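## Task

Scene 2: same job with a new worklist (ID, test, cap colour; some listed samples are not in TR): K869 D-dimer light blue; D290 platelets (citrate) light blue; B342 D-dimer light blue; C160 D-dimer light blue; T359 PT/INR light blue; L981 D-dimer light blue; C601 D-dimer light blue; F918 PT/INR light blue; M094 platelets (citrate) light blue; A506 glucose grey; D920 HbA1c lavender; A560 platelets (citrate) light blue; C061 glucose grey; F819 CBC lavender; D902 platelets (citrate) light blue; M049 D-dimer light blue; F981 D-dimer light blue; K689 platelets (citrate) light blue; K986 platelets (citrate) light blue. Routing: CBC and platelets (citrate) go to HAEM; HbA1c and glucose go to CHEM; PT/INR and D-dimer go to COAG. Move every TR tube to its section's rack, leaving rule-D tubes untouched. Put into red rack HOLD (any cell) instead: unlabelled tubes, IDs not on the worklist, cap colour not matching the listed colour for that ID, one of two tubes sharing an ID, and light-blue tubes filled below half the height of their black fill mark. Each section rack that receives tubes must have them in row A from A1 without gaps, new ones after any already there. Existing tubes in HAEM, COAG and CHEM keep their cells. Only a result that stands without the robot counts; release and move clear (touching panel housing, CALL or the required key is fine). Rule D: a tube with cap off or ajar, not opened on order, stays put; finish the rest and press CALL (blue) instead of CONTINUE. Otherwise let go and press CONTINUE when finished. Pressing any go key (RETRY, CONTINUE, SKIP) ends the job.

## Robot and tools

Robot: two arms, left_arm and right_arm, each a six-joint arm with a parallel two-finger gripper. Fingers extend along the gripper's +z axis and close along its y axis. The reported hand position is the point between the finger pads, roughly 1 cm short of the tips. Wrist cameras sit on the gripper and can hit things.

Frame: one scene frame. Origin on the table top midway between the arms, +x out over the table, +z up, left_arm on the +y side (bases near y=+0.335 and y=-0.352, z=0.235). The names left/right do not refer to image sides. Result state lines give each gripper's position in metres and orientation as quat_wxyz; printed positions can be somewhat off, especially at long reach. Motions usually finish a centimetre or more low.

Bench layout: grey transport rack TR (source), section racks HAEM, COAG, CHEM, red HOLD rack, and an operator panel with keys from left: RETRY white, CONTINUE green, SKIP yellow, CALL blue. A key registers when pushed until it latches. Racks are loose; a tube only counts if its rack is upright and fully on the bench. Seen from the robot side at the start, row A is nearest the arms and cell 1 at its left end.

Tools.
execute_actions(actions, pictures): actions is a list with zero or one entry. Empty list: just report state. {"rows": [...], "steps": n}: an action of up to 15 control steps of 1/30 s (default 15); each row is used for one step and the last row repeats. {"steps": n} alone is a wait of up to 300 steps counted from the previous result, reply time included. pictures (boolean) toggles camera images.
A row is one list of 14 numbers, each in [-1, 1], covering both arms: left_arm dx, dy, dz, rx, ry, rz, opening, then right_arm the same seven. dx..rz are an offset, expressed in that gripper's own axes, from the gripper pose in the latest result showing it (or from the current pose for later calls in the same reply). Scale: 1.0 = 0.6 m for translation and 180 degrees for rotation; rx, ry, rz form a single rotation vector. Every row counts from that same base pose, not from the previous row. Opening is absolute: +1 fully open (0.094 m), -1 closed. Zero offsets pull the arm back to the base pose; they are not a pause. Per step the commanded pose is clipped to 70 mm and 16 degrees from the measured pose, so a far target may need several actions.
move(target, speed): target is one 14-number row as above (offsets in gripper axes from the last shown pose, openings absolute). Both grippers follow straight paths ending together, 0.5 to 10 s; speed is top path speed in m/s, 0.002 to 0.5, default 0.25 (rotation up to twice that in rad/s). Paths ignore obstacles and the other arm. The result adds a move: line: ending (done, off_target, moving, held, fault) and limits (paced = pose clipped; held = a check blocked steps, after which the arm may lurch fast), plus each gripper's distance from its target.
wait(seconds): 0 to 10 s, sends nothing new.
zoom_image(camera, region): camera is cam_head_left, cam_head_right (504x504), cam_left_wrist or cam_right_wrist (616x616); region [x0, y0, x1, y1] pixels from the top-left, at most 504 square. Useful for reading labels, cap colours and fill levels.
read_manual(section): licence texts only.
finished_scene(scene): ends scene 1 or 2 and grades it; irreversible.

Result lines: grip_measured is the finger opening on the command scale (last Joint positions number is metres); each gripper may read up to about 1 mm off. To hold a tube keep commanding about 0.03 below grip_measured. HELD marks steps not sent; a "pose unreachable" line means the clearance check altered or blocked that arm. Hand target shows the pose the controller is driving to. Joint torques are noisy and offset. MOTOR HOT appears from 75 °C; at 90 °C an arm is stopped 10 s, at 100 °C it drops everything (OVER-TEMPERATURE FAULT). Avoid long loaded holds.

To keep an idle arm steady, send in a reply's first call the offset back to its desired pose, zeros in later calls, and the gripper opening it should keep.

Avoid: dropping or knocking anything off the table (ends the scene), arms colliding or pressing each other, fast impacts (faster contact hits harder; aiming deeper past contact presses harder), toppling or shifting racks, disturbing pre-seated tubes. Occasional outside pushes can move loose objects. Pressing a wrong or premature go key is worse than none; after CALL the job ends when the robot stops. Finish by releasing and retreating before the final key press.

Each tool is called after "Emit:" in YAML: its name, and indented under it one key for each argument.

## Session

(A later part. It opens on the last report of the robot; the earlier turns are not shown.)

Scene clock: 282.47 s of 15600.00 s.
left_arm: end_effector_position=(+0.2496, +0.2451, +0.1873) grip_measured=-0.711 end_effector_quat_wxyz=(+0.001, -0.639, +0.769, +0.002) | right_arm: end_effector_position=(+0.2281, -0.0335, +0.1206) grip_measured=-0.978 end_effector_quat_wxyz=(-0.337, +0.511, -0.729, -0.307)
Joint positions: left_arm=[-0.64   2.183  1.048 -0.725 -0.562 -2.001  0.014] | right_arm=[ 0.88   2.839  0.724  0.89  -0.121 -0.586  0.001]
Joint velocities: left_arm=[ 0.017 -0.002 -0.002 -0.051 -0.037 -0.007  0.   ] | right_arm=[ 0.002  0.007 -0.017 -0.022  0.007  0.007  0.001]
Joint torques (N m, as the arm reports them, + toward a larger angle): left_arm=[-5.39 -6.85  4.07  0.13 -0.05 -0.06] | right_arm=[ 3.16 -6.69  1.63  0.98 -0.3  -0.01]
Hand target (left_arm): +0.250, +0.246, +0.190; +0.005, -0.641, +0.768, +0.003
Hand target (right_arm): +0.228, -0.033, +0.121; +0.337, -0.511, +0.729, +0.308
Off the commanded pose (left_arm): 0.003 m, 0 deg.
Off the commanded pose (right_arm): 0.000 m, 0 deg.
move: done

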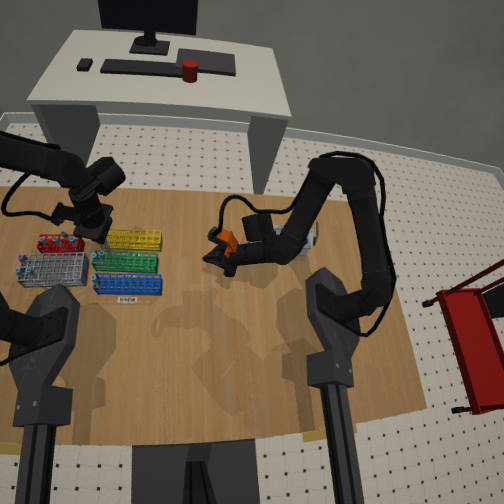

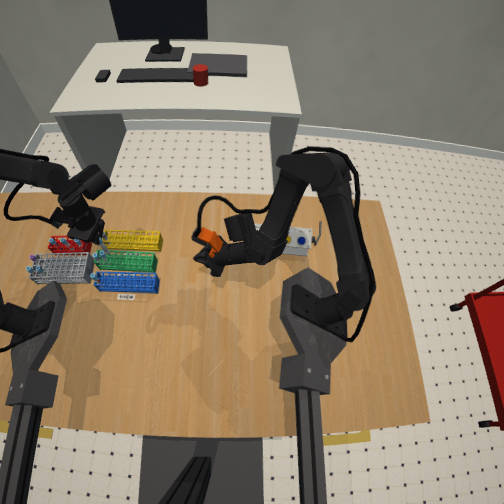

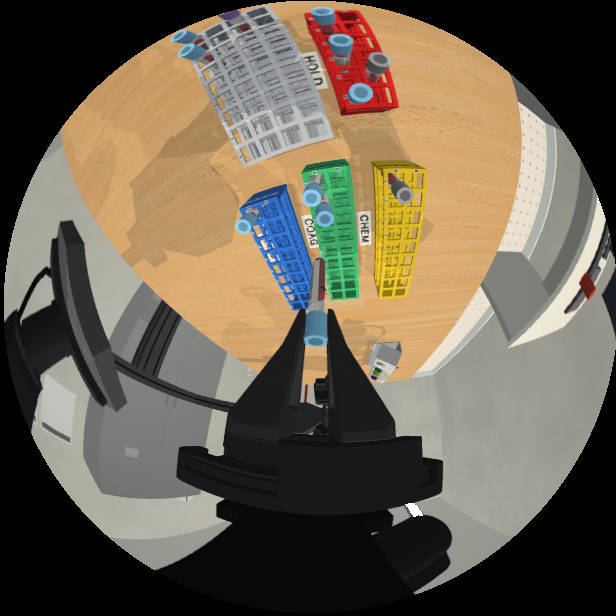

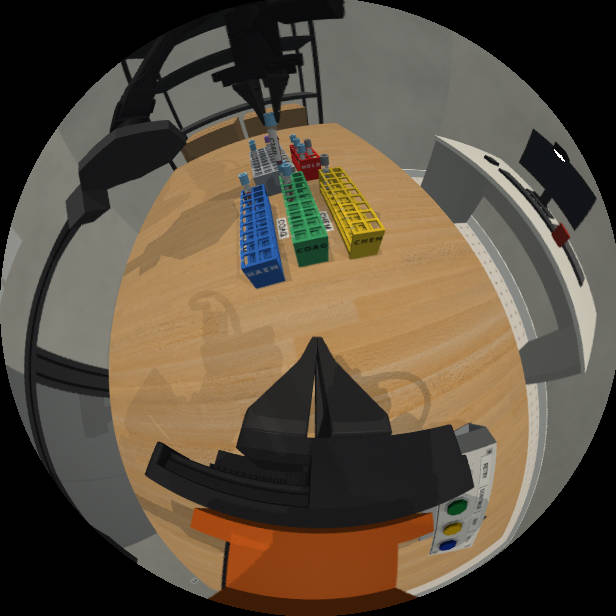

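Emit:
move:
  target: [0.012,-0.01,0.04,0,0,0.941,-0.73,0,0,0,0,0,0,-1]
  speed: 0.5

Emit:
zoom_image:
  camera: "cam_left_wrist"
  region: [240,200,400,360]

Scene clock: 290.33 s of 15600.00 s.
left_arm: end_effector_position=(+0.2532, +0.2386, +0.1671) grip_measured=-0.711 end_effector_quat_wxyz=(-0.003, +0.706, +0.709, +0.003) | right_arm: end_effector_position=(+0.2282, -0.0335, +0.1205) grip_measured=-0.978 end_effector_quat_wxyz=(-0.337, +0.511, -0.729, -0.307)
Joint positions: left_arm=[-0.615  2.248  1.048 -0.647 -0.572  0.98   0.014] | right_arm=[ 0.88   2.839  0.724  0.89  -0.121 -0.586  0.001]
Joint velocities: left_arm=[ 0.007 -0.007 -0.002  0.037 -0.007 -0.037  0.   ] | right_arm=[ 0.012 -0.002 -0.002 -0.037 -0.051  0.037 -0.   ]
Joint torques (N m, as the arm reports them, + toward a larger angle): left_arm=[-4.66 -5.98  3.33  0.4   0.01  0.03] | right_arm=[ 3.18 -6.64  1.62  0.99 -0.3  -0.01]
Hand target (left_arm): +0.254, +0.237, +0.163; -0.002, +0.707, +0.708, +0.002
Hand target (right_arm): +0.228, -0.033, +0.121; +0.337, -0.511, +0.729, +0.307
Off the commanded pose (left_arm): 0.004 m, 0 deg.
Off the commanded pose (right_arm): 0.000 m, 0 deg.
After step 90, 1.17 s passed at rest.
move: done

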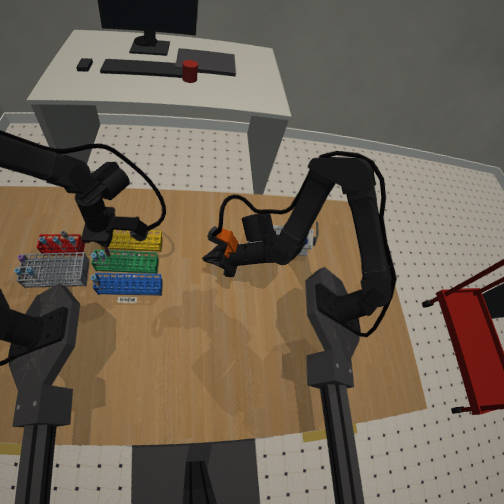

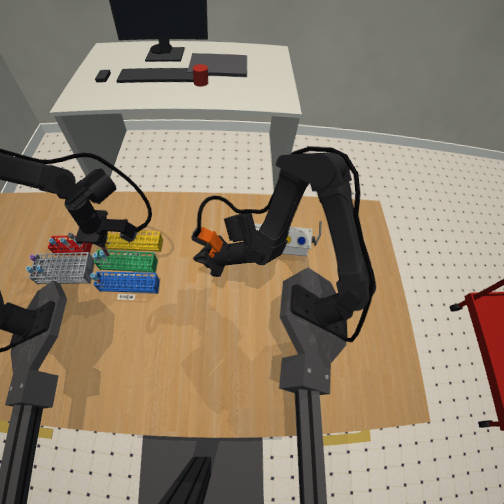

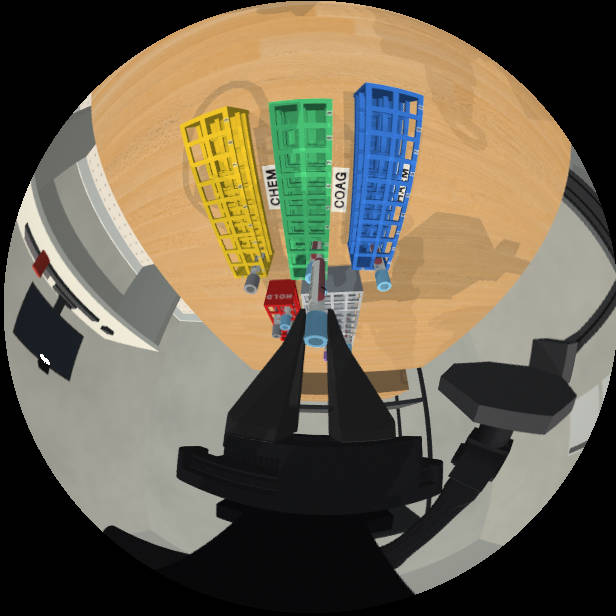

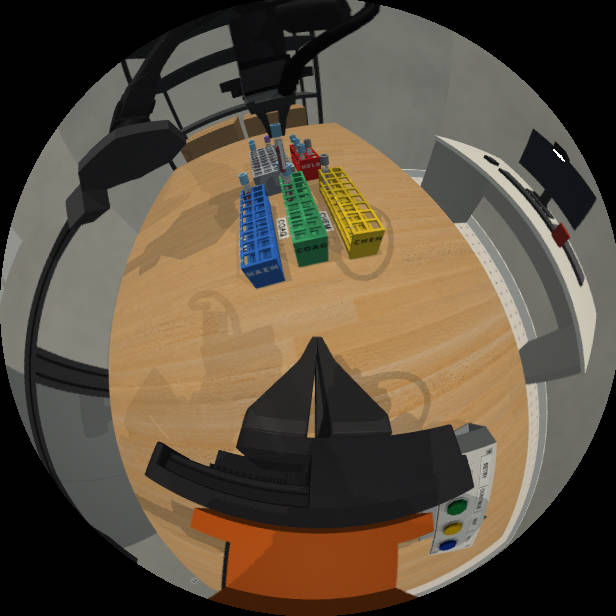

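Region (240, 200, 400, 360) of cam_left_wrist's 616x616 image, scaled by 3.150, with more detail than that image has.

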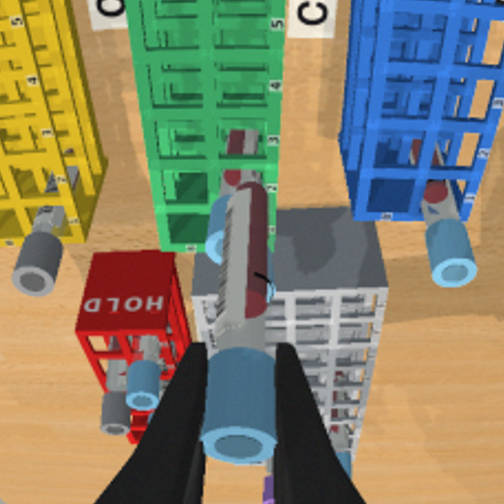

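Emit:
execute_actions:
  actions:
    - {"rows":[[0.004,0,0.052,-0.002,-0.012,0,-0.73,0,0,0,0,0,0,-1]]}

Emit:
zoom_image:
  camera: "cam_left_wrist"
  region: [240,200,400,360]

Scene clock: 294.83 s of 15600.00 s.
left_arm: end_effector_position=(+0.2566, +0.2467, +0.1395) grip_measured=-0.711 end_effector_quat_wxyz=(+0.009, +0.700, +0.714, -0.004) | right_arm: end_effector_position=(+0.2282, -0.0336, +0.1205) grip_measured=-0.978 end_effector_quat_wxyz=(-0.337, +0.511, -0.729, -0.307)
Joint positions: left_arm=[-0.533  2.264  0.985 -0.492 -0.571  1.071  0.014] | right_arm=[ 0.88   2.839  0.724  0.89  -0.12  -0.586  0.001]
Joint velocities: left_arm=[ 0.007 -0.012  0.012 -0.007 -0.081  0.007 -0.   ] | right_arm=[ 0.012 -0.007 -0.012  0.007 -0.037  0.051  0.001]
Joint torques (N m, as the arm reports them, + toward a larger angle): left_arm=[-5.61 -6.05  2.32  0.45  0.07  0.03] | right_arm=[ 3.05 -6.66  1.66  0.97 -0.28  0.  ]
Hand target (left_arm): +0.253, +0.242, +0.136; +0.011, +0.705, +0.709, -0.008
Hand target (right_arm): +0.228, -0.034, +0.121; +0.337, -0.511, +0.729, +0.307
Off the commanded pose (left_arm): 0.007 m, 1 deg.
Off the commanded pose (right_arm): 0.000 m, 0 deg.
Steps of this call (steps 1 to 90: nothing new was sent; then 1.00 s passed at rest; steps 91 to 105: all 15 steps of this action). Readings (end_effector_position):
91: left_arm (+0.2539, +0.2384, +0.1644) | right_arm (+0.2282, -0.0335, +0.1205)
92: left_arm (+0.2548, +0.2393, +0.1603) | right_arm (+0.2282, -0.0335, +0.1205)
94: left_arm (+0.2525, +0.2452, +0.1497) | right_arm (+0.2282, -0.0336, +0.1205)
98: left_arm (+0.2503, +0.2502, +0.1395) | right_arm (+0.2282, -0.0336, +0.1205)
105: the state above

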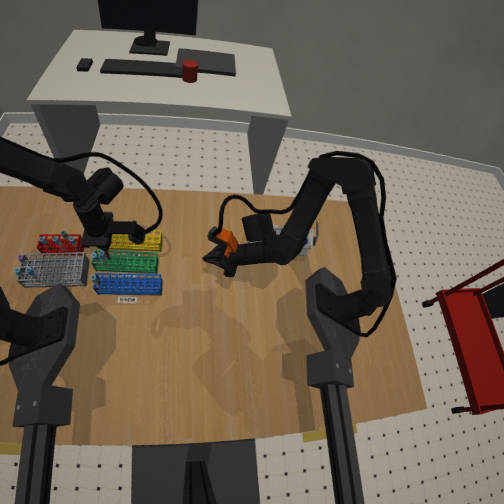

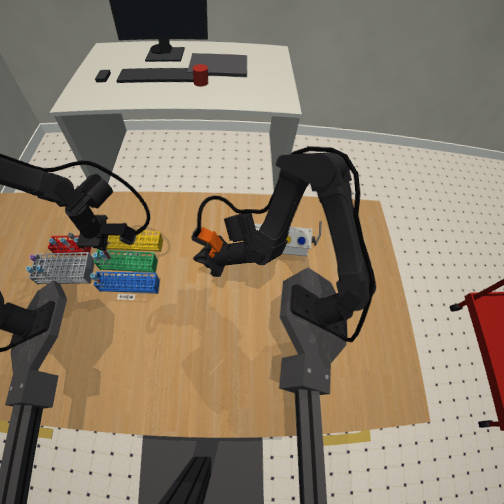

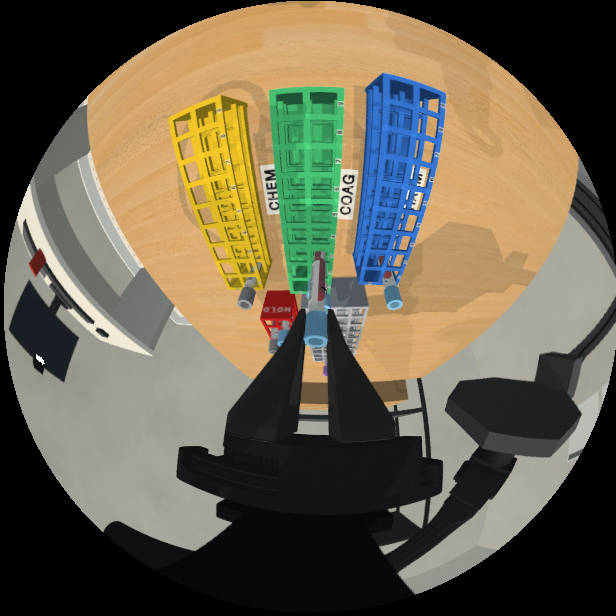

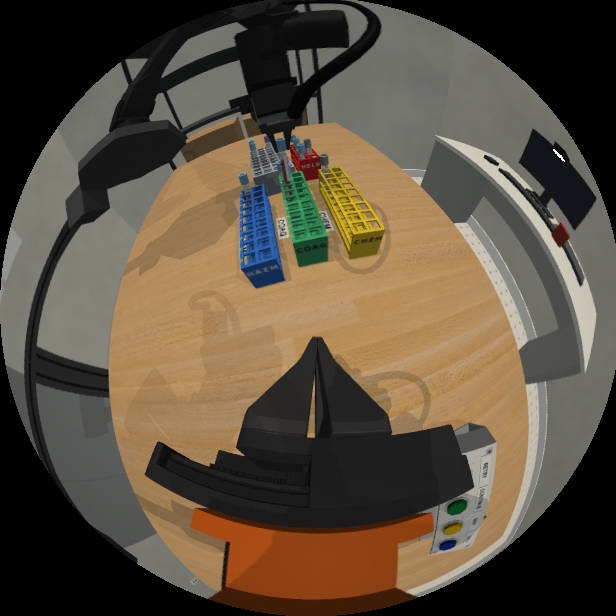

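Region (240, 200, 400, 360) of cam_left_wrist's 616x616 image, scaled by 3.150, with more detail than that image has.

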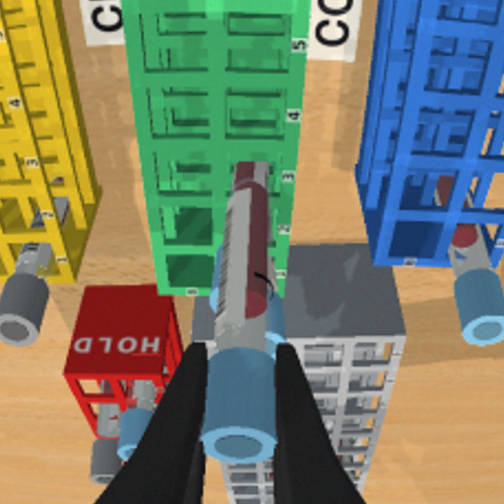

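Emit:
execute_actions:
  actions:
    - {"rows":[[-0.014,-0.008,0.018,0.002,-0.004,0.005,-0.73,0,0,0,0,0,0,-1]]}

Emit:
zoom_image:
  camera: "cam_left_wrist"
  region: [240,200,400,360]

Scene clock: 299.20 s of 15600.00 s.
left_arm: end_effector_position=(+0.2577, +0.2422, +0.1341) grip_measured=-0.711 end_effector_quat_wxyz=(+0.012, +0.701, +0.713, -0.003) | right_arm: end_effector_position=(+0.2283, -0.0337, +0.1204) grip_measured=-0.978 end_effector_quat_wxyz=(-0.337, +0.511, -0.729, -0.307)
Joint positions: left_arm=[-0.533  2.286  0.985 -0.461 -0.571  1.079  0.014] | right_arm=[ 0.88   2.839  0.724  0.89  -0.12  -0.586  0.001]
Joint velocities: left_arm=[ 0.017  0.012 -0.002 -0.022  0.022  0.037  0.   ] | right_arm=[-0.012  0.002  0.002  0.022 -0.007 -0.037 -0.   ]
Joint torques (N m, as the arm reports them, + toward a larger angle): left_arm=[-5.32 -5.74  2.34  0.48  0.09  0.07] | right_arm=[ 3.14 -6.52  1.68  0.98 -0.32 -0.01]
Hand target (left_arm): +0.252, +0.238, +0.129; +0.011, +0.705, +0.709, -0.011
Hand target (right_arm): +0.228, -0.034, +0.120; +0.337, -0.511, +0.729, +0.307
Off the commanded pose (left_arm): 0.009 m, 1 deg.
Off the commanded pose (right_arm): 0.000 m, 0 deg.
Steps of this call (steps 1 to 90: nothing new was sent; then 0.87 s passed at rest; steps 91 to 105: all 15 steps of this action). Readings (end_effector_position):
91: left_arm (+0.2582, +0.2456, +0.1390) | right_arm (+0.2283, -0.0336, +0.1205)
92: left_arm (+0.2585, +0.2448, +0.1381) | right_arm (+0.2283, -0.0336, +0.1205)
94: left_arm (+0.2578, +0.2435, +0.1360) | right_arm (+0.2283, -0.0336, +0.1205)
98: left_arm (+0.2568, +0.2426, +0.1341) | right_arm (+0.2283, -0.0337, +0.1204)
105: the state above

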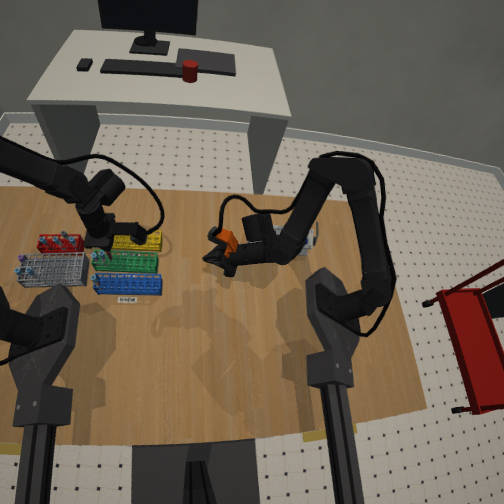

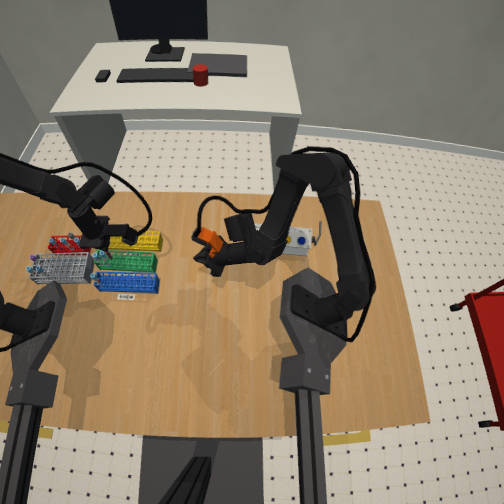

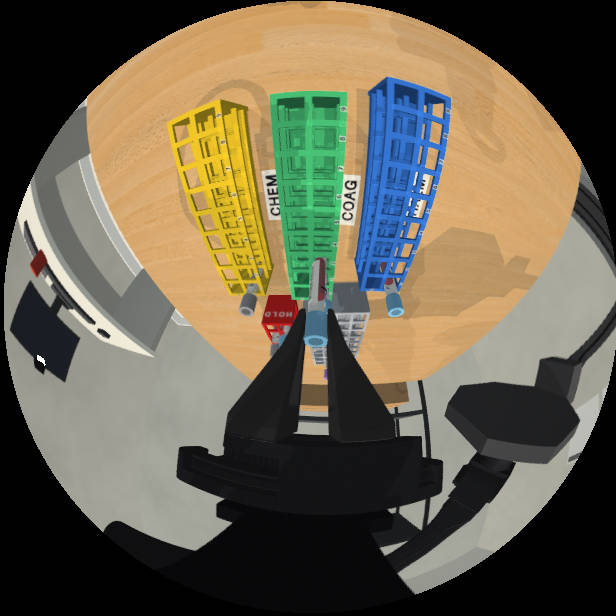

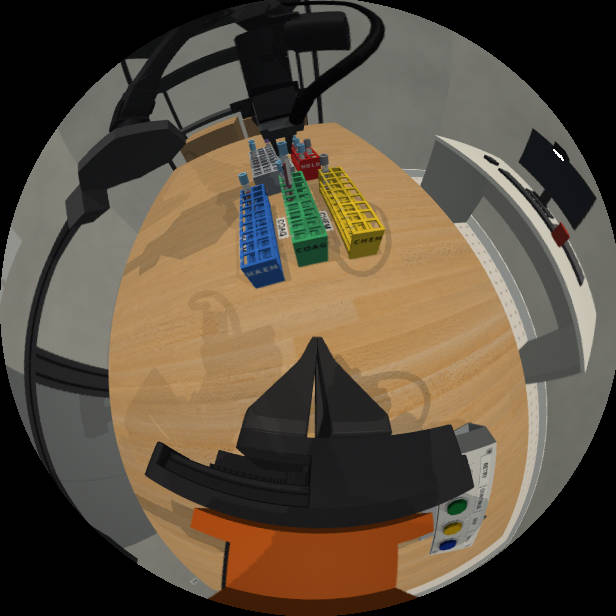

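Region (240, 200, 400, 360) of cam_left_wrist's 616x616 image, scaled by 3.150, with more detail than that image has.

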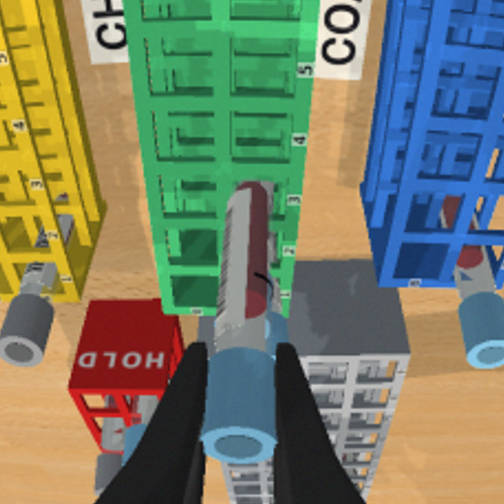

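Emit:
execute_actions:
  actions:
    - {"rows":[[-0.002,-0.015,0.033,0.006,0,0.004,-0.73,0,0,0,0,0,0,-1]]}
  pictures: false

Emit:
execute_actions:
  actions:
    - {"rows":[[-0.002,-0.010,0.033,0.003,0,0.003,-0.73,0,0,0,0,0,0,-1]]}

Emit:
zoom_image:
  camera: "cam_left_wrist"
  region: [240,200,400,360]

Scene clock: 303.40 s of 15600.00 s.
left_arm: end_effector_position=(+0.2549, +0.2424, +0.1201) grip_measured=-0.711 end_effector_quat_wxyz=(+0.009, +0.701, +0.713, -0.005) | right_arm: end_effector_position=(+0.2284, -0.0337, +0.1204) grip_measured=-0.978 end_effector_quat_wxyz=(-0.337, +0.511, -0.730, -0.306)
Joint positions: left_arm=[-0.509  2.32   0.97  -0.407 -0.575  1.103  0.014] | right_arm=[ 0.88   2.839  0.724  0.89  -0.119 -0.586  0.001]
Joint velocities: left_arm=[-0.017 -0.007 -0.012 -0.051 -0.022  0.081 -0.001] | right_arm=[-0.002 -0.002  0.002  0.022 -0.022 -0.051 -0.   ]
Joint torques (N m, as the arm reports them, + toward a larger angle): left_arm=[-5.15 -5.75  1.9   0.5   0.03  0.07] | right_arm=[ 3.12 -6.6   1.69  0.97 -0.32 -0.06]
Hand target (left_arm): +0.249, +0.241, +0.114; +0.006, +0.705, +0.709, -0.010
Hand target (right_arm): +0.228, -0.034, +0.120; +0.337, -0.511, +0.729, +0.307
Off the commanded pose (left_arm): 0.009 m, 1 deg.
Off the commanded pose (right_arm): 0.000 m, 0 deg.
Steps of this call (steps 1 to 90: nothing new was sent; then 0.70 s passed at rest; steps 91 to 105: all 15 steps of this action). Readings (end_effector_position):
91: left_arm (+0.2580, +0.2418, +0.1330) | right_arm (+0.2283, -0.0337, +0.1204)
92: left_arm (+0.2581, +0.2415, +0.1309) | right_arm (+0.2284, -0.0337, +0.1204)
94: left_arm (+0.2563, +0.2429, +0.1260) | right_arm (+0.2284, -0.0337, +0.1204)
98: left_arm (+0.2530, +0.2434, +0.1202) | right_arm (+0.2284, -0.0337, +0.1204)
105: the state above

Scene clock: 303.90 s of 15600.00 s.
left_arm: end_effector_position=(+0.2547, +0.2424, +0.1060) grip_measured=-0.711 end_effector_quat_wxyz=(+0.009, +0.701, +0.713, -0.005) | right_arm: end_effector_position=(+0.2285, -0.0338, +0.1203) grip_measured=-0.978 end_effector_quat_wxyz=(-0.337, +0.511, -0.730, -0.306)
Joint positions: left_arm=[-0.483  2.355  0.961 -0.346 -0.579  1.132  0.014] | right_arm=[ 0.88   2.839  0.724  0.89  -0.118 -0.586  0.001]
Joint velocities: left_arm=[-0.012  0.002 -0.002  0.022 -0.007  0.007 -0.   ] | right_arm=[-0.022 -0.002  0.012  0.022  0.037 -0.051  0.001]
Joint torques (N m, as the arm reports them, + toward a larger angle): left_arm=[-5.02 -5.82  1.73  0.51  0.02  0.08] | right_arm=[ 3.13 -6.68  1.56  1.   -0.3   0.  ]
Hand target (left_arm): +0.249, +0.241, +0.100; +0.005, +0.705, +0.709, -0.008
Hand target (right_arm): +0.228, -0.034, +0.120; +0.337, -0.511, +0.730, +0.306
Off the commanded pose (left_arm): 0.008 m, 1 deg.
Off the commanded pose (right_arm): 0.000 m, 0 deg.
Steps of this call (steps 1 to 15: all 15 steps of this action). Readings (end_effector_position):
1: left_arm (+0.2551, +0.2423, +0.1188) | right_arm (+0.2284, -0.0337, +0.1204)
2: left_arm (+0.2557, +0.2421, +0.1167) | right_arm (+0.2284, -0.0337, +0.1204)
4: left_arm (+0.2550, +0.2425, +0.1112) | right_arm (+0.2285, -0.0338, +0.1203)
8: left_arm (+0.2529, +0.2430, +0.1059) | right_arm (+0.2285, -0.0338, +0.1203)
15: the state above

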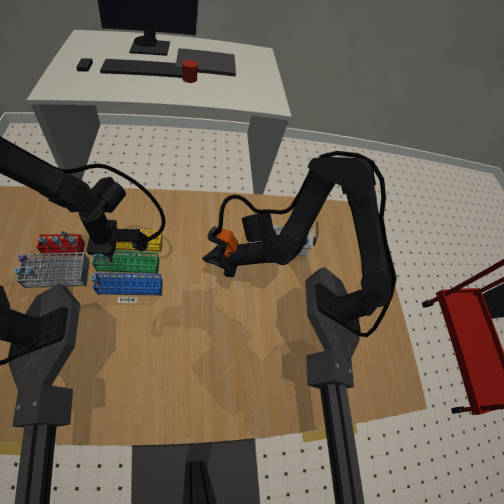

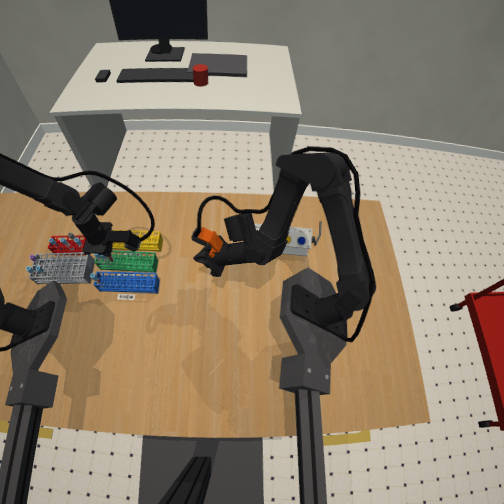

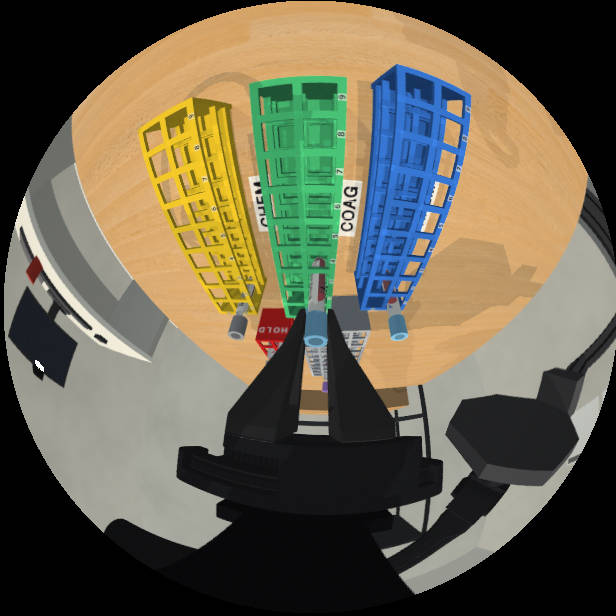

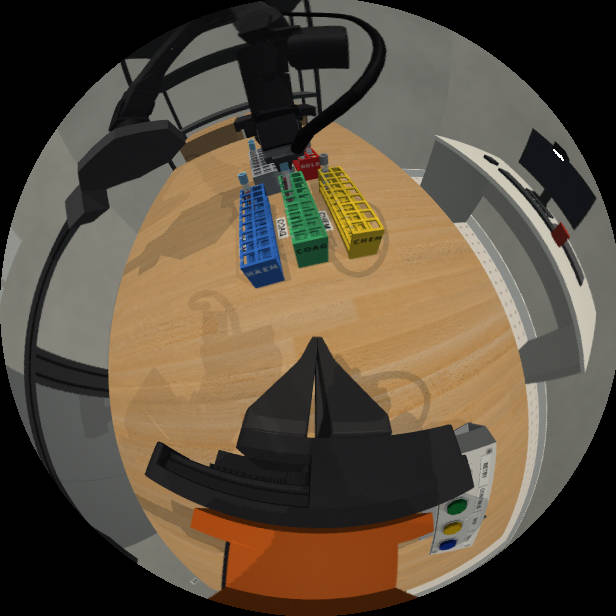

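Region (240, 200, 400, 360) of cam_left_wrist's 616x616 image, scaled by 3.150, with more detail than that image has.

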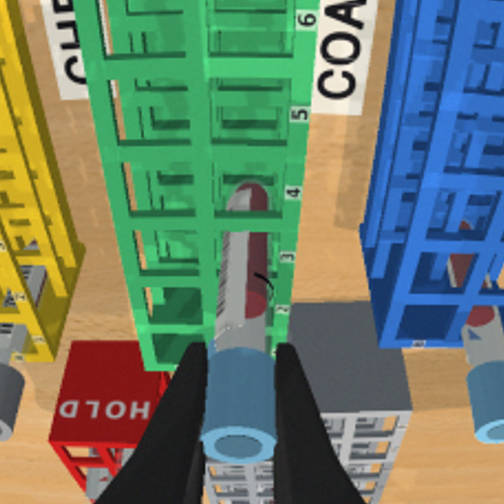

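Emit:
execute_actions:
  actions:
    - {"rows":[[-0.002,-0.009,0.039,0.003,0,0.004,-0.73,0,0,0,0,0,0,-1]]}
  pictures: false

Emit:
execute_actions:
  actions:
    - {"rows":[[0,0,0,0,0,0,-0.46,0,0,0,0,0,0,-1]],"steps":8}
  pictures: false

Emit:
execute_actions:
  actions:
    - {"rows":[[0,0.005,-0.09,0,0,0,-0.46,0,0,0,0,0,0,-1]]}
  pictures: false

Emit:
move:
  target: [0.15,-0.13,0,0,0,0.006,-0.46,0,0,0,0,0,0,-1]
  speed: 0.4

Emit:
zoom_image:
  camera: "cam_left_wrist"
  region: [170,130,290,250]

Emit:
move:
  target: [0.232,0.037,-0.012,0,-0.015,0.003,-0.46,0,0,0,0,0,0,-1]
  speed: 0.4

Emit:
zoom_image:
  camera: "cam_left_wrist"
  region: [240,200,400,360]

Scene clock: 314.30 s of 15600.00 s.
left_arm: end_effector_position=(+0.2561, +0.2420, +0.0877) grip_measured=-0.711 end_effector_quat_wxyz=(+0.009, +0.701, +0.714, -0.005) | right_arm: end_effector_position=(+0.2285, -0.0338, +0.1203) grip_measured=-0.978 end_effector_quat_wxyz=(-0.337, +0.511, -0.730, -0.306)
Joint positions: left_arm=[-0.448  2.407  0.961 -0.273 -0.584  1.173  0.014] | right_arm=[ 0.88   2.839  0.724  0.89  -0.118 -0.586  0.001]
Joint velocities: left_arm=[-0.012 -0.007 -0.002  0.007 -0.037  0.007 -0.001] | right_arm=[-0.002 -0.017 -0.007 -0.022 -0.007 -0.081 -0.001]
Joint torques (N m, as the arm reports them, + toward a larger angle): left_arm=[-5.36 -6.03  1.23  0.49  0.02  0.03] | right_arm=[ 3.07 -6.56  1.67  0.95 -0.32  0.  ]
Hand target (left_arm): +0.249, +0.241, +0.083; +0.005, +0.705, +0.709, -0.008
Hand target (right_arm): +0.228, -0.034, +0.120; +0.337, -0.511, +0.730, +0.306
Off the commanded pose (left_arm): 0.009 m, 1 deg.
Off the commanded pose (right_arm): 0.000 m, 0 deg.
Steps of this call (steps 1 to 90: nothing new was sent; then 6.90 s passed at rest; steps 91 to 105: all 15 steps of this action). Readings (end_effector_position):
91: left_arm (+0.2551, +0.2422, +0.1044) | right_arm (+0.2285, -0.0338, +0.1203)
92: left_arm (+0.2560, +0.2419, +0.1014) | right_arm (+0.2285, -0.0338, +0.1203)
94: left_arm (+0.2548, +0.2423, +0.0941) | right_arm (+0.2285, -0.0338, +0.1203)
98: left_arm (+0.2535, +0.2428, +0.0877) | right_arm (+0.2285, -0.0338, +0.1203)
105: the state above

Scene clock: 314.57 s of 15600.00 s.
left_arm: end_effector_position=(+0.2561, +0.2420, +0.0877) grip_measured=-0.462 end_effector_quat_wxyz=(+0.009, +0.701, +0.714, -0.005) | right_arm: end_effector_position=(+0.2286, -0.0339, +0.1202) grip_measured=-0.978 end_effector_quat_wxyz=(-0.337, +0.511, -0.730, -0.305)
Joint positions: left_arm=[-0.448  2.407  0.961 -0.273 -0.585  1.173  0.025] | right_arm=[ 0.88   2.839  0.724  0.89  -0.117 -0.586  0.001]
Joint velocities: left_arm=[-0.012  0.007  0.002 -0.022 -0.051  0.022 -0.   ] | right_arm=[ 0.007  0.012 -0.017 -0.007 -0.081 -0.051 -0.   ]
Joint torques (N m, as the arm reports them, + toward a larger angle): left_arm=[-5.51 -7.16  2.25  0.26 -0.05  0.01] | right_arm=[ 3.25 -6.62  1.67  0.98 -0.3  -0.02]
Hand target (left_arm): +0.256, +0.242, +0.088; +0.009, +0.701, +0.714, -0.005
Hand target (right_arm): +0.229, -0.034, +0.120; +0.337, -0.511, +0.730, +0.306
Off the commanded pose (left_arm): 0.000 m, 0 deg.
Off the commanded pose (right_arm): 0.000 m, 0 deg.
Steps of this call (steps 1 to 8: all 8 steps of this action). Readings (end_effector_position):
1: left_arm (+0.2561, +0.2420, +0.0877) | right_arm (+0.2285, -0.0338, +0.1203)
2: left_arm (+0.2561, +0.2420, +0.0877) | right_arm (+0.2286, -0.0339, +0.1202)
4: left_arm (+0.2561, +0.2420, +0.0877) | right_arm (+0.2286, -0.0339, +0.1202)
8: the state above

Scene clock: 315.07 s of 15600.00 s.
left_arm: end_effector_position=(+0.2603, +0.2460, +0.1368) grip_measured=-0.462 end_effector_quat_wxyz=(+0.009, +0.699, +0.715, +0.003) | right_arm: end_effector_position=(+0.2287, -0.0340, +0.1201) grip_measured=-0.978 end_effector_quat_wxyz=(-0.337, +0.511, -0.730, -0.305)
Joint positions: left_arm=[-0.531  2.279  0.992 -0.478 -0.585  1.076  0.025] | right_arm=[ 0.88   2.839  0.724  0.89  -0.116 -0.586  0.001]
Joint velocities: left_arm=[ 0.012 -0.002 -0.002 -0.168 -0.037  0.007 -0.001] | right_arm=[ 0.007  0.022  0.002 -0.007  0.037  0.037 -0.001]
Joint torques (N m, as the arm reports them, + toward a larger angle): left_arm=[-6.23 -7.28  4.27  0.07  0.14 -0.05] | right_arm=[ 3.15 -6.57  1.61  0.96 -0.31 -0.01]
Hand target (left_arm): +0.260, +0.243, +0.142; +0.010, +0.701, +0.713, -0.005
Hand target (right_arm): +0.229, -0.034, +0.120; +0.337, -0.511, +0.730, +0.306
Off the commanded pose (left_arm): 0.006 m, 1 deg.
Off the commanded pose (right_arm): 0.000 m, 0 deg.
Steps of this call (steps 1 to 15: all 15 steps of this action). Readings (end_effector_position):
1: left_arm (+0.2558, +0.2429, +0.0915) | right_arm (+0.2286, -0.0339, +0.1202)
2: left_arm (+0.2541, +0.2447, +0.0989) | right_arm (+0.2286, -0.0339, +0.1202)
4: left_arm (+0.2583, +0.2447, +0.1173) | right_arm (+0.2287, -0.0340, +0.1201)
8: left_arm (+0.2682, +0.2419, +0.1366) | right_arm (+0.2287, -0.0340, +0.1201)
15: the state above

Scene clock: 316.40 s of 15600.00 s.
left_arm: end_effector_position=(+0.1800, +0.3373, +0.1360) grip_measured=-0.462 end_effector_quat_wxyz=(-0.004, +0.710, +0.704, +0.002) | right_arm: end_effector_position=(+0.2288, -0.0340, +0.1201) grip_measured=-0.978 end_effector_quat_wxyz=(-0.337, +0.510, -0.730, -0.305)
Joint positions: left_arm=[-0.358  1.868  0.537 -0.348 -0.62   1.296  0.025] | right_arm=[ 0.88   2.839  0.724  0.89  -0.116 -0.586  0.001]
Joint velocities: left_arm=[-0.007 -0.022  0.002  0.007  0.022  0.007 -0.001] | right_arm=[-0.007 -0.022 -0.002  0.007 -0.022 -0.037 -0.   ]
Joint torques (N m, as the arm reports them, + toward a larger angle): left_arm=[-3.19 -5.64  1.43  0.42  0.    0.08] | right_arm=[ 3.28 -6.65  1.61  0.97 -0.3  -0.03]
Hand target (left_arm): +0.181, +0.338, +0.137; +0.003, +0.707, +0.708, +0.002
Hand target (right_arm): +0.229, -0.034, +0.120; +0.337, -0.511, +0.730, +0.305
Off the commanded pose (left_arm): 0.002 m, 1 deg.
Off the commanded pose (right_arm): 0.000 m, 0 deg.
move: done

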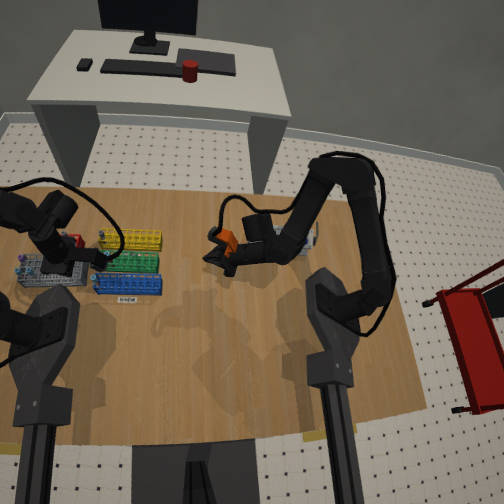

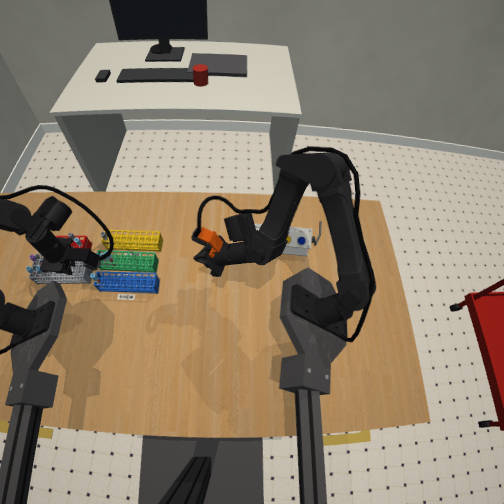

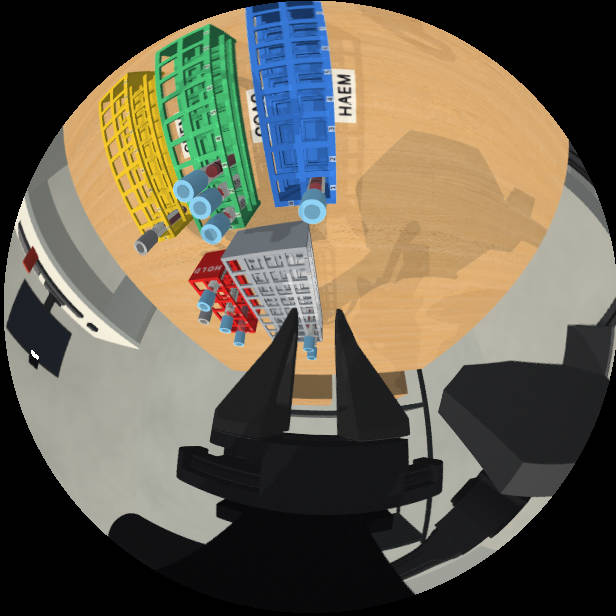

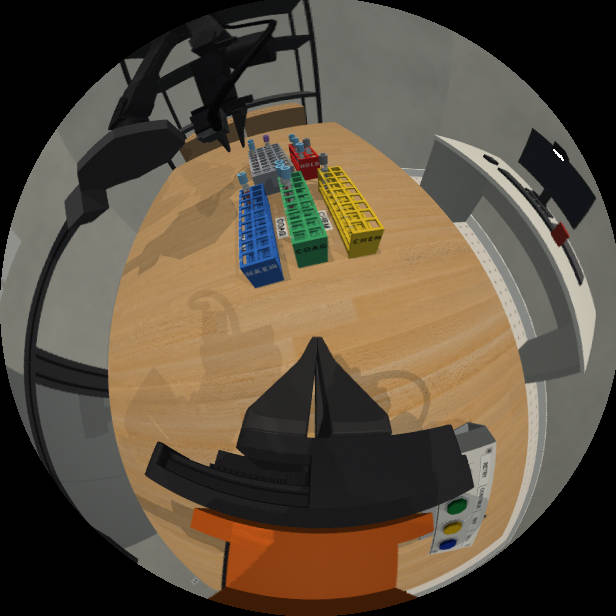

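Region (170, 130, 290, 250) of cam_left_wrist's 616x616 image, scaled by 4.200, with more detail than that image has.

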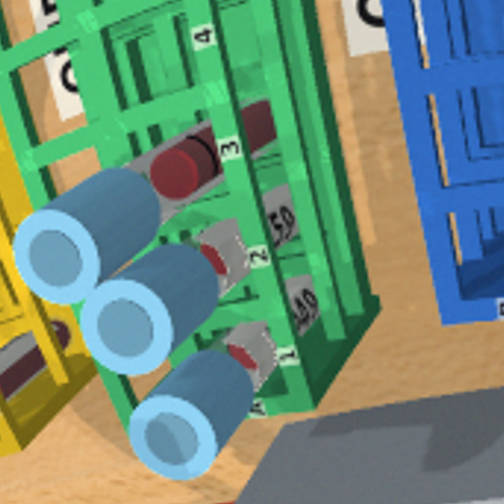

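Scene clock: 317.60 s of 15600.00 s.
left_arm: end_effector_position=(+0.2046, +0.4783, +0.1402) grip_measured=-0.462 end_effector_quat_wxyz=(-0.000, +0.712, +0.702, -0.008) | right_arm: end_effector_position=(+0.2289, -0.0341, +0.1200) grip_measured=-0.978 end_effector_quat_wxyz=(-0.337, +0.510, -0.730, -0.305)
Joint positions: left_arm=[ 0.171  1.538  0.669 -0.456 -0.562  1.934  0.025] | right_arm=[ 0.88   2.839  0.724  0.89  -0.115 -0.586  0.001]
Joint velocities: left_arm=[-0.017 -0.022  0.002  0.051  0.051  0.066 -0.001] | right_arm=[-0.012  0.017  0.007 -0.051 -0.066 -0.066 -0.   ]
Joint torques (N m, as the arm reports them, + toward a larger angle): left_arm=[-2.47 -5.64  3.92 -0.06  0.17  0.11] | right_arm=[ 3.1  -6.65  1.63  0.98 -0.3  -0.05]
Hand target (left_arm): +0.205, +0.478, +0.143; +0.008, +0.714, +0.700, -0.015
Hand target (right_arm): +0.229, -0.034, +0.120; +0.337, -0.510, +0.730, +0.305
Off the commanded pose (left_arm): 0.005 m, 2 deg.
Off the commanded pose (right_arm): 0.000 m, 0 deg.
move: done

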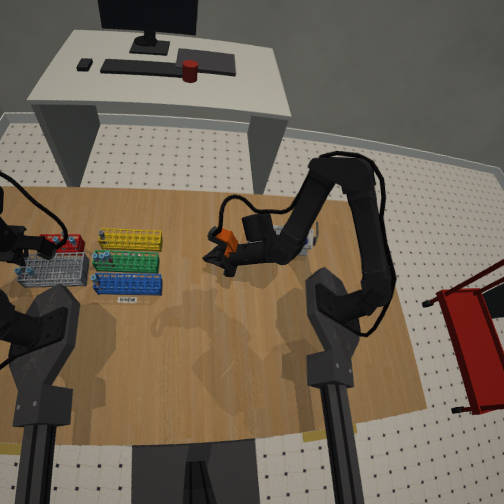

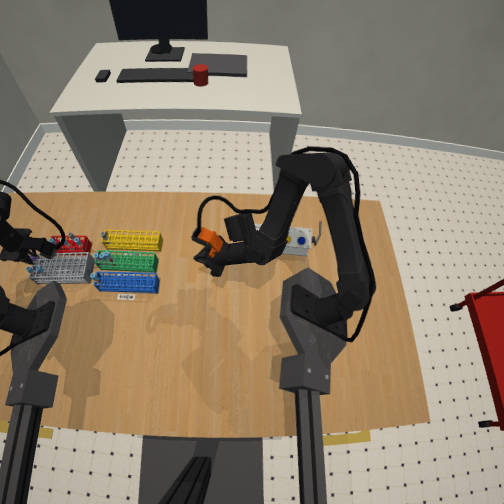

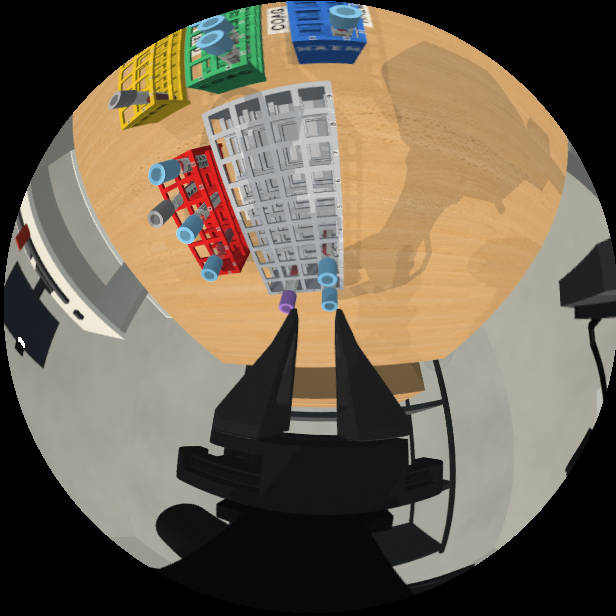

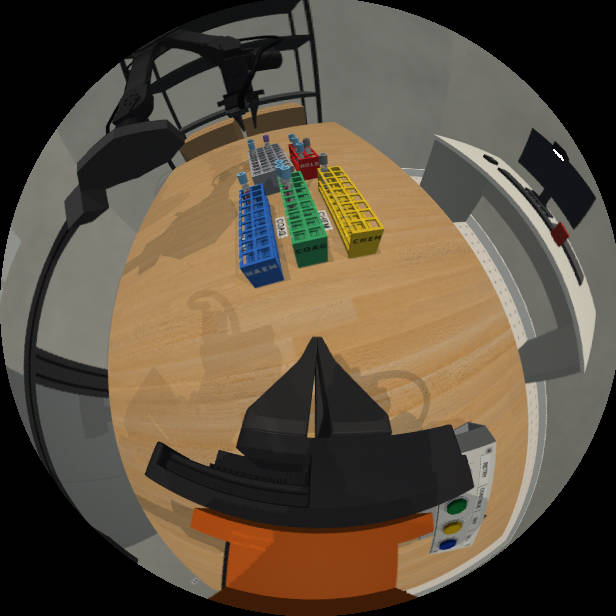

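Region (240, 200, 400, 360) of cam_left_wrist's 616x616 image, scaled by 3.150, with more detail than that image has.

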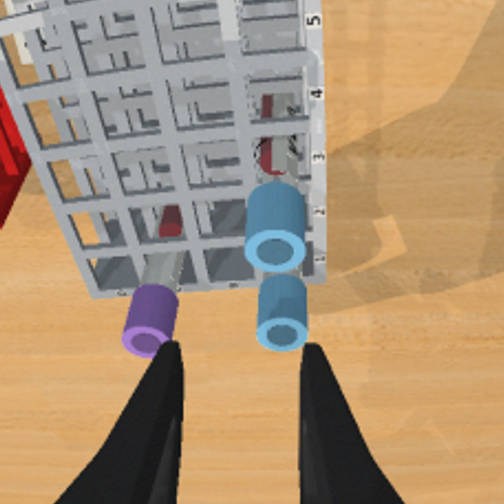

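Emit:
execute_actions:
  actions:
    - {"rows":[[-0.010,-0.018,0.052,0,-0.002,-0.01,-0.42,0,0,0,0,0,0,-1]]}

Emit:
zoom_image:
  camera: "cam_left_wrist"
  region: [240,200,400,360]

Scene clock: 321.97 s of 15600.00 s.
left_arm: end_effector_position=(+0.1950, +0.4784, +0.1140) grip_measured=-0.422 end_effector_quat_wxyz=(-0.005, +0.697, +0.717, -0.002) | right_arm: end_effector_position=(+0.2289, -0.0341, +0.1200) grip_measured=-0.978 end_effector_quat_wxyz=(-0.337, +0.510, -0.730, -0.304)
Joint positions: left_arm=[ 0.236  1.588  0.593 -0.281 -0.558  1.972  0.027] | right_arm=[ 0.88   2.839  0.724  0.89  -0.115 -0.586  0.001]
Joint velocities: left_arm=[-0.007  0.007 -0.002  0.037  0.007  0.022  0.001] | right_arm=[ 0.007 -0.002  0.002 -0.022 -0.037  0.037  0.001]
Joint torques (N m, as the arm reports them, + toward a larger angle): left_arm=[-2.56 -3.82  1.62  0.32  0.13  0.03] | right_arm=[ 3.13 -6.58  1.69  1.   -0.32  0.  ]
Hand target (left_arm): +0.193, +0.472, +0.110; +0.001, +0.701, +0.713, -0.010
Hand target (right_arm): +0.229, -0.034, +0.120; +0.337, -0.510, +0.730, +0.305
Off the commanded pose (left_arm): 0.008 m, 1 deg.
Off the commanded pose (right_arm): 0.000 m, 0 deg.
Steps of this call (steps 1 to 90: nothing new was sent; then 0.87 s passed at rest; steps 91 to 105: all 15 steps of this action). Readings (end_effector_position):
91: left_arm (+0.2047, +0.4784, +0.1377) | right_arm (+0.2289, -0.0341, +0.1200)
92: left_arm (+0.2028, +0.4794, +0.1330) | right_arm (+0.2289, -0.0341, +0.1200)
94: left_arm (+0.1936, +0.4789, +0.1230) | right_arm (+0.2289, -0.0341, +0.1200)
98: left_arm (+0.1866, +0.4749, +0.1144) | right_arm (+0.2289, -0.0341, +0.1200)
105: the state above

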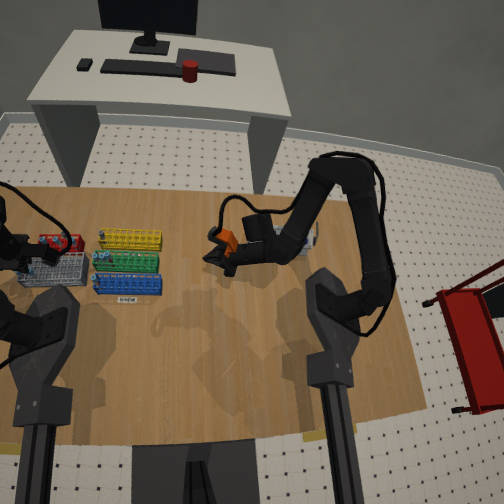

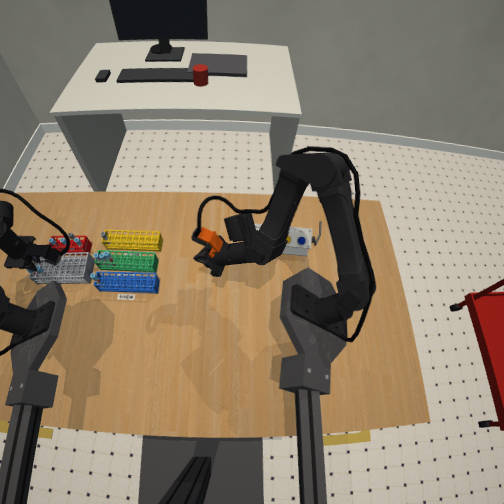

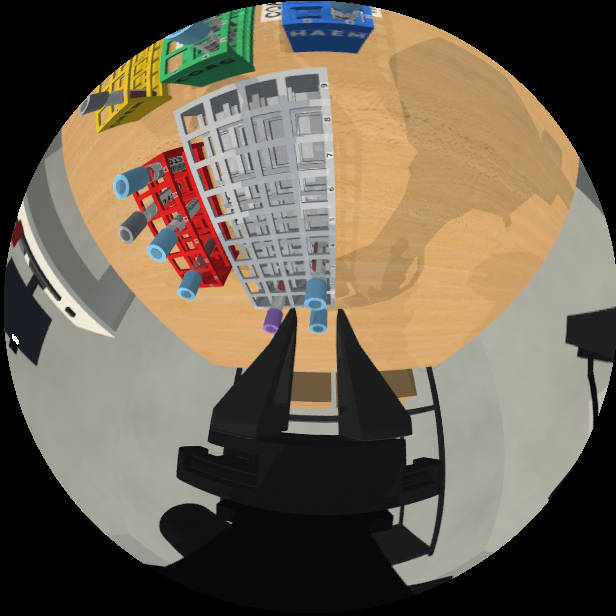

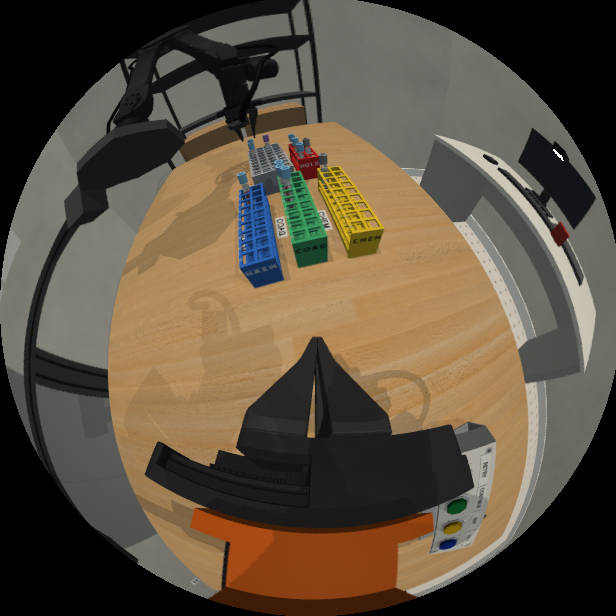

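Region (240, 200, 400, 360) of cam_left_wrist's 616x616 image, scaled by 3.150, with more detail than that image has.

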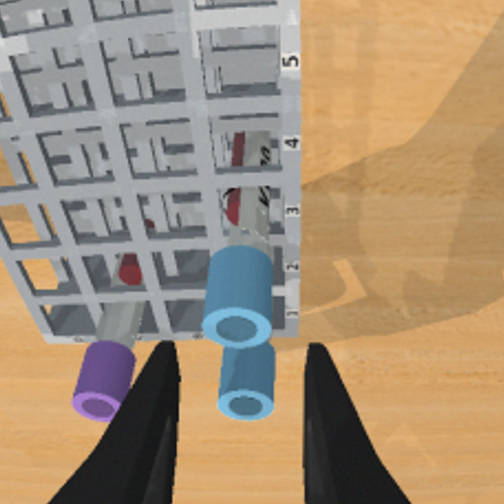

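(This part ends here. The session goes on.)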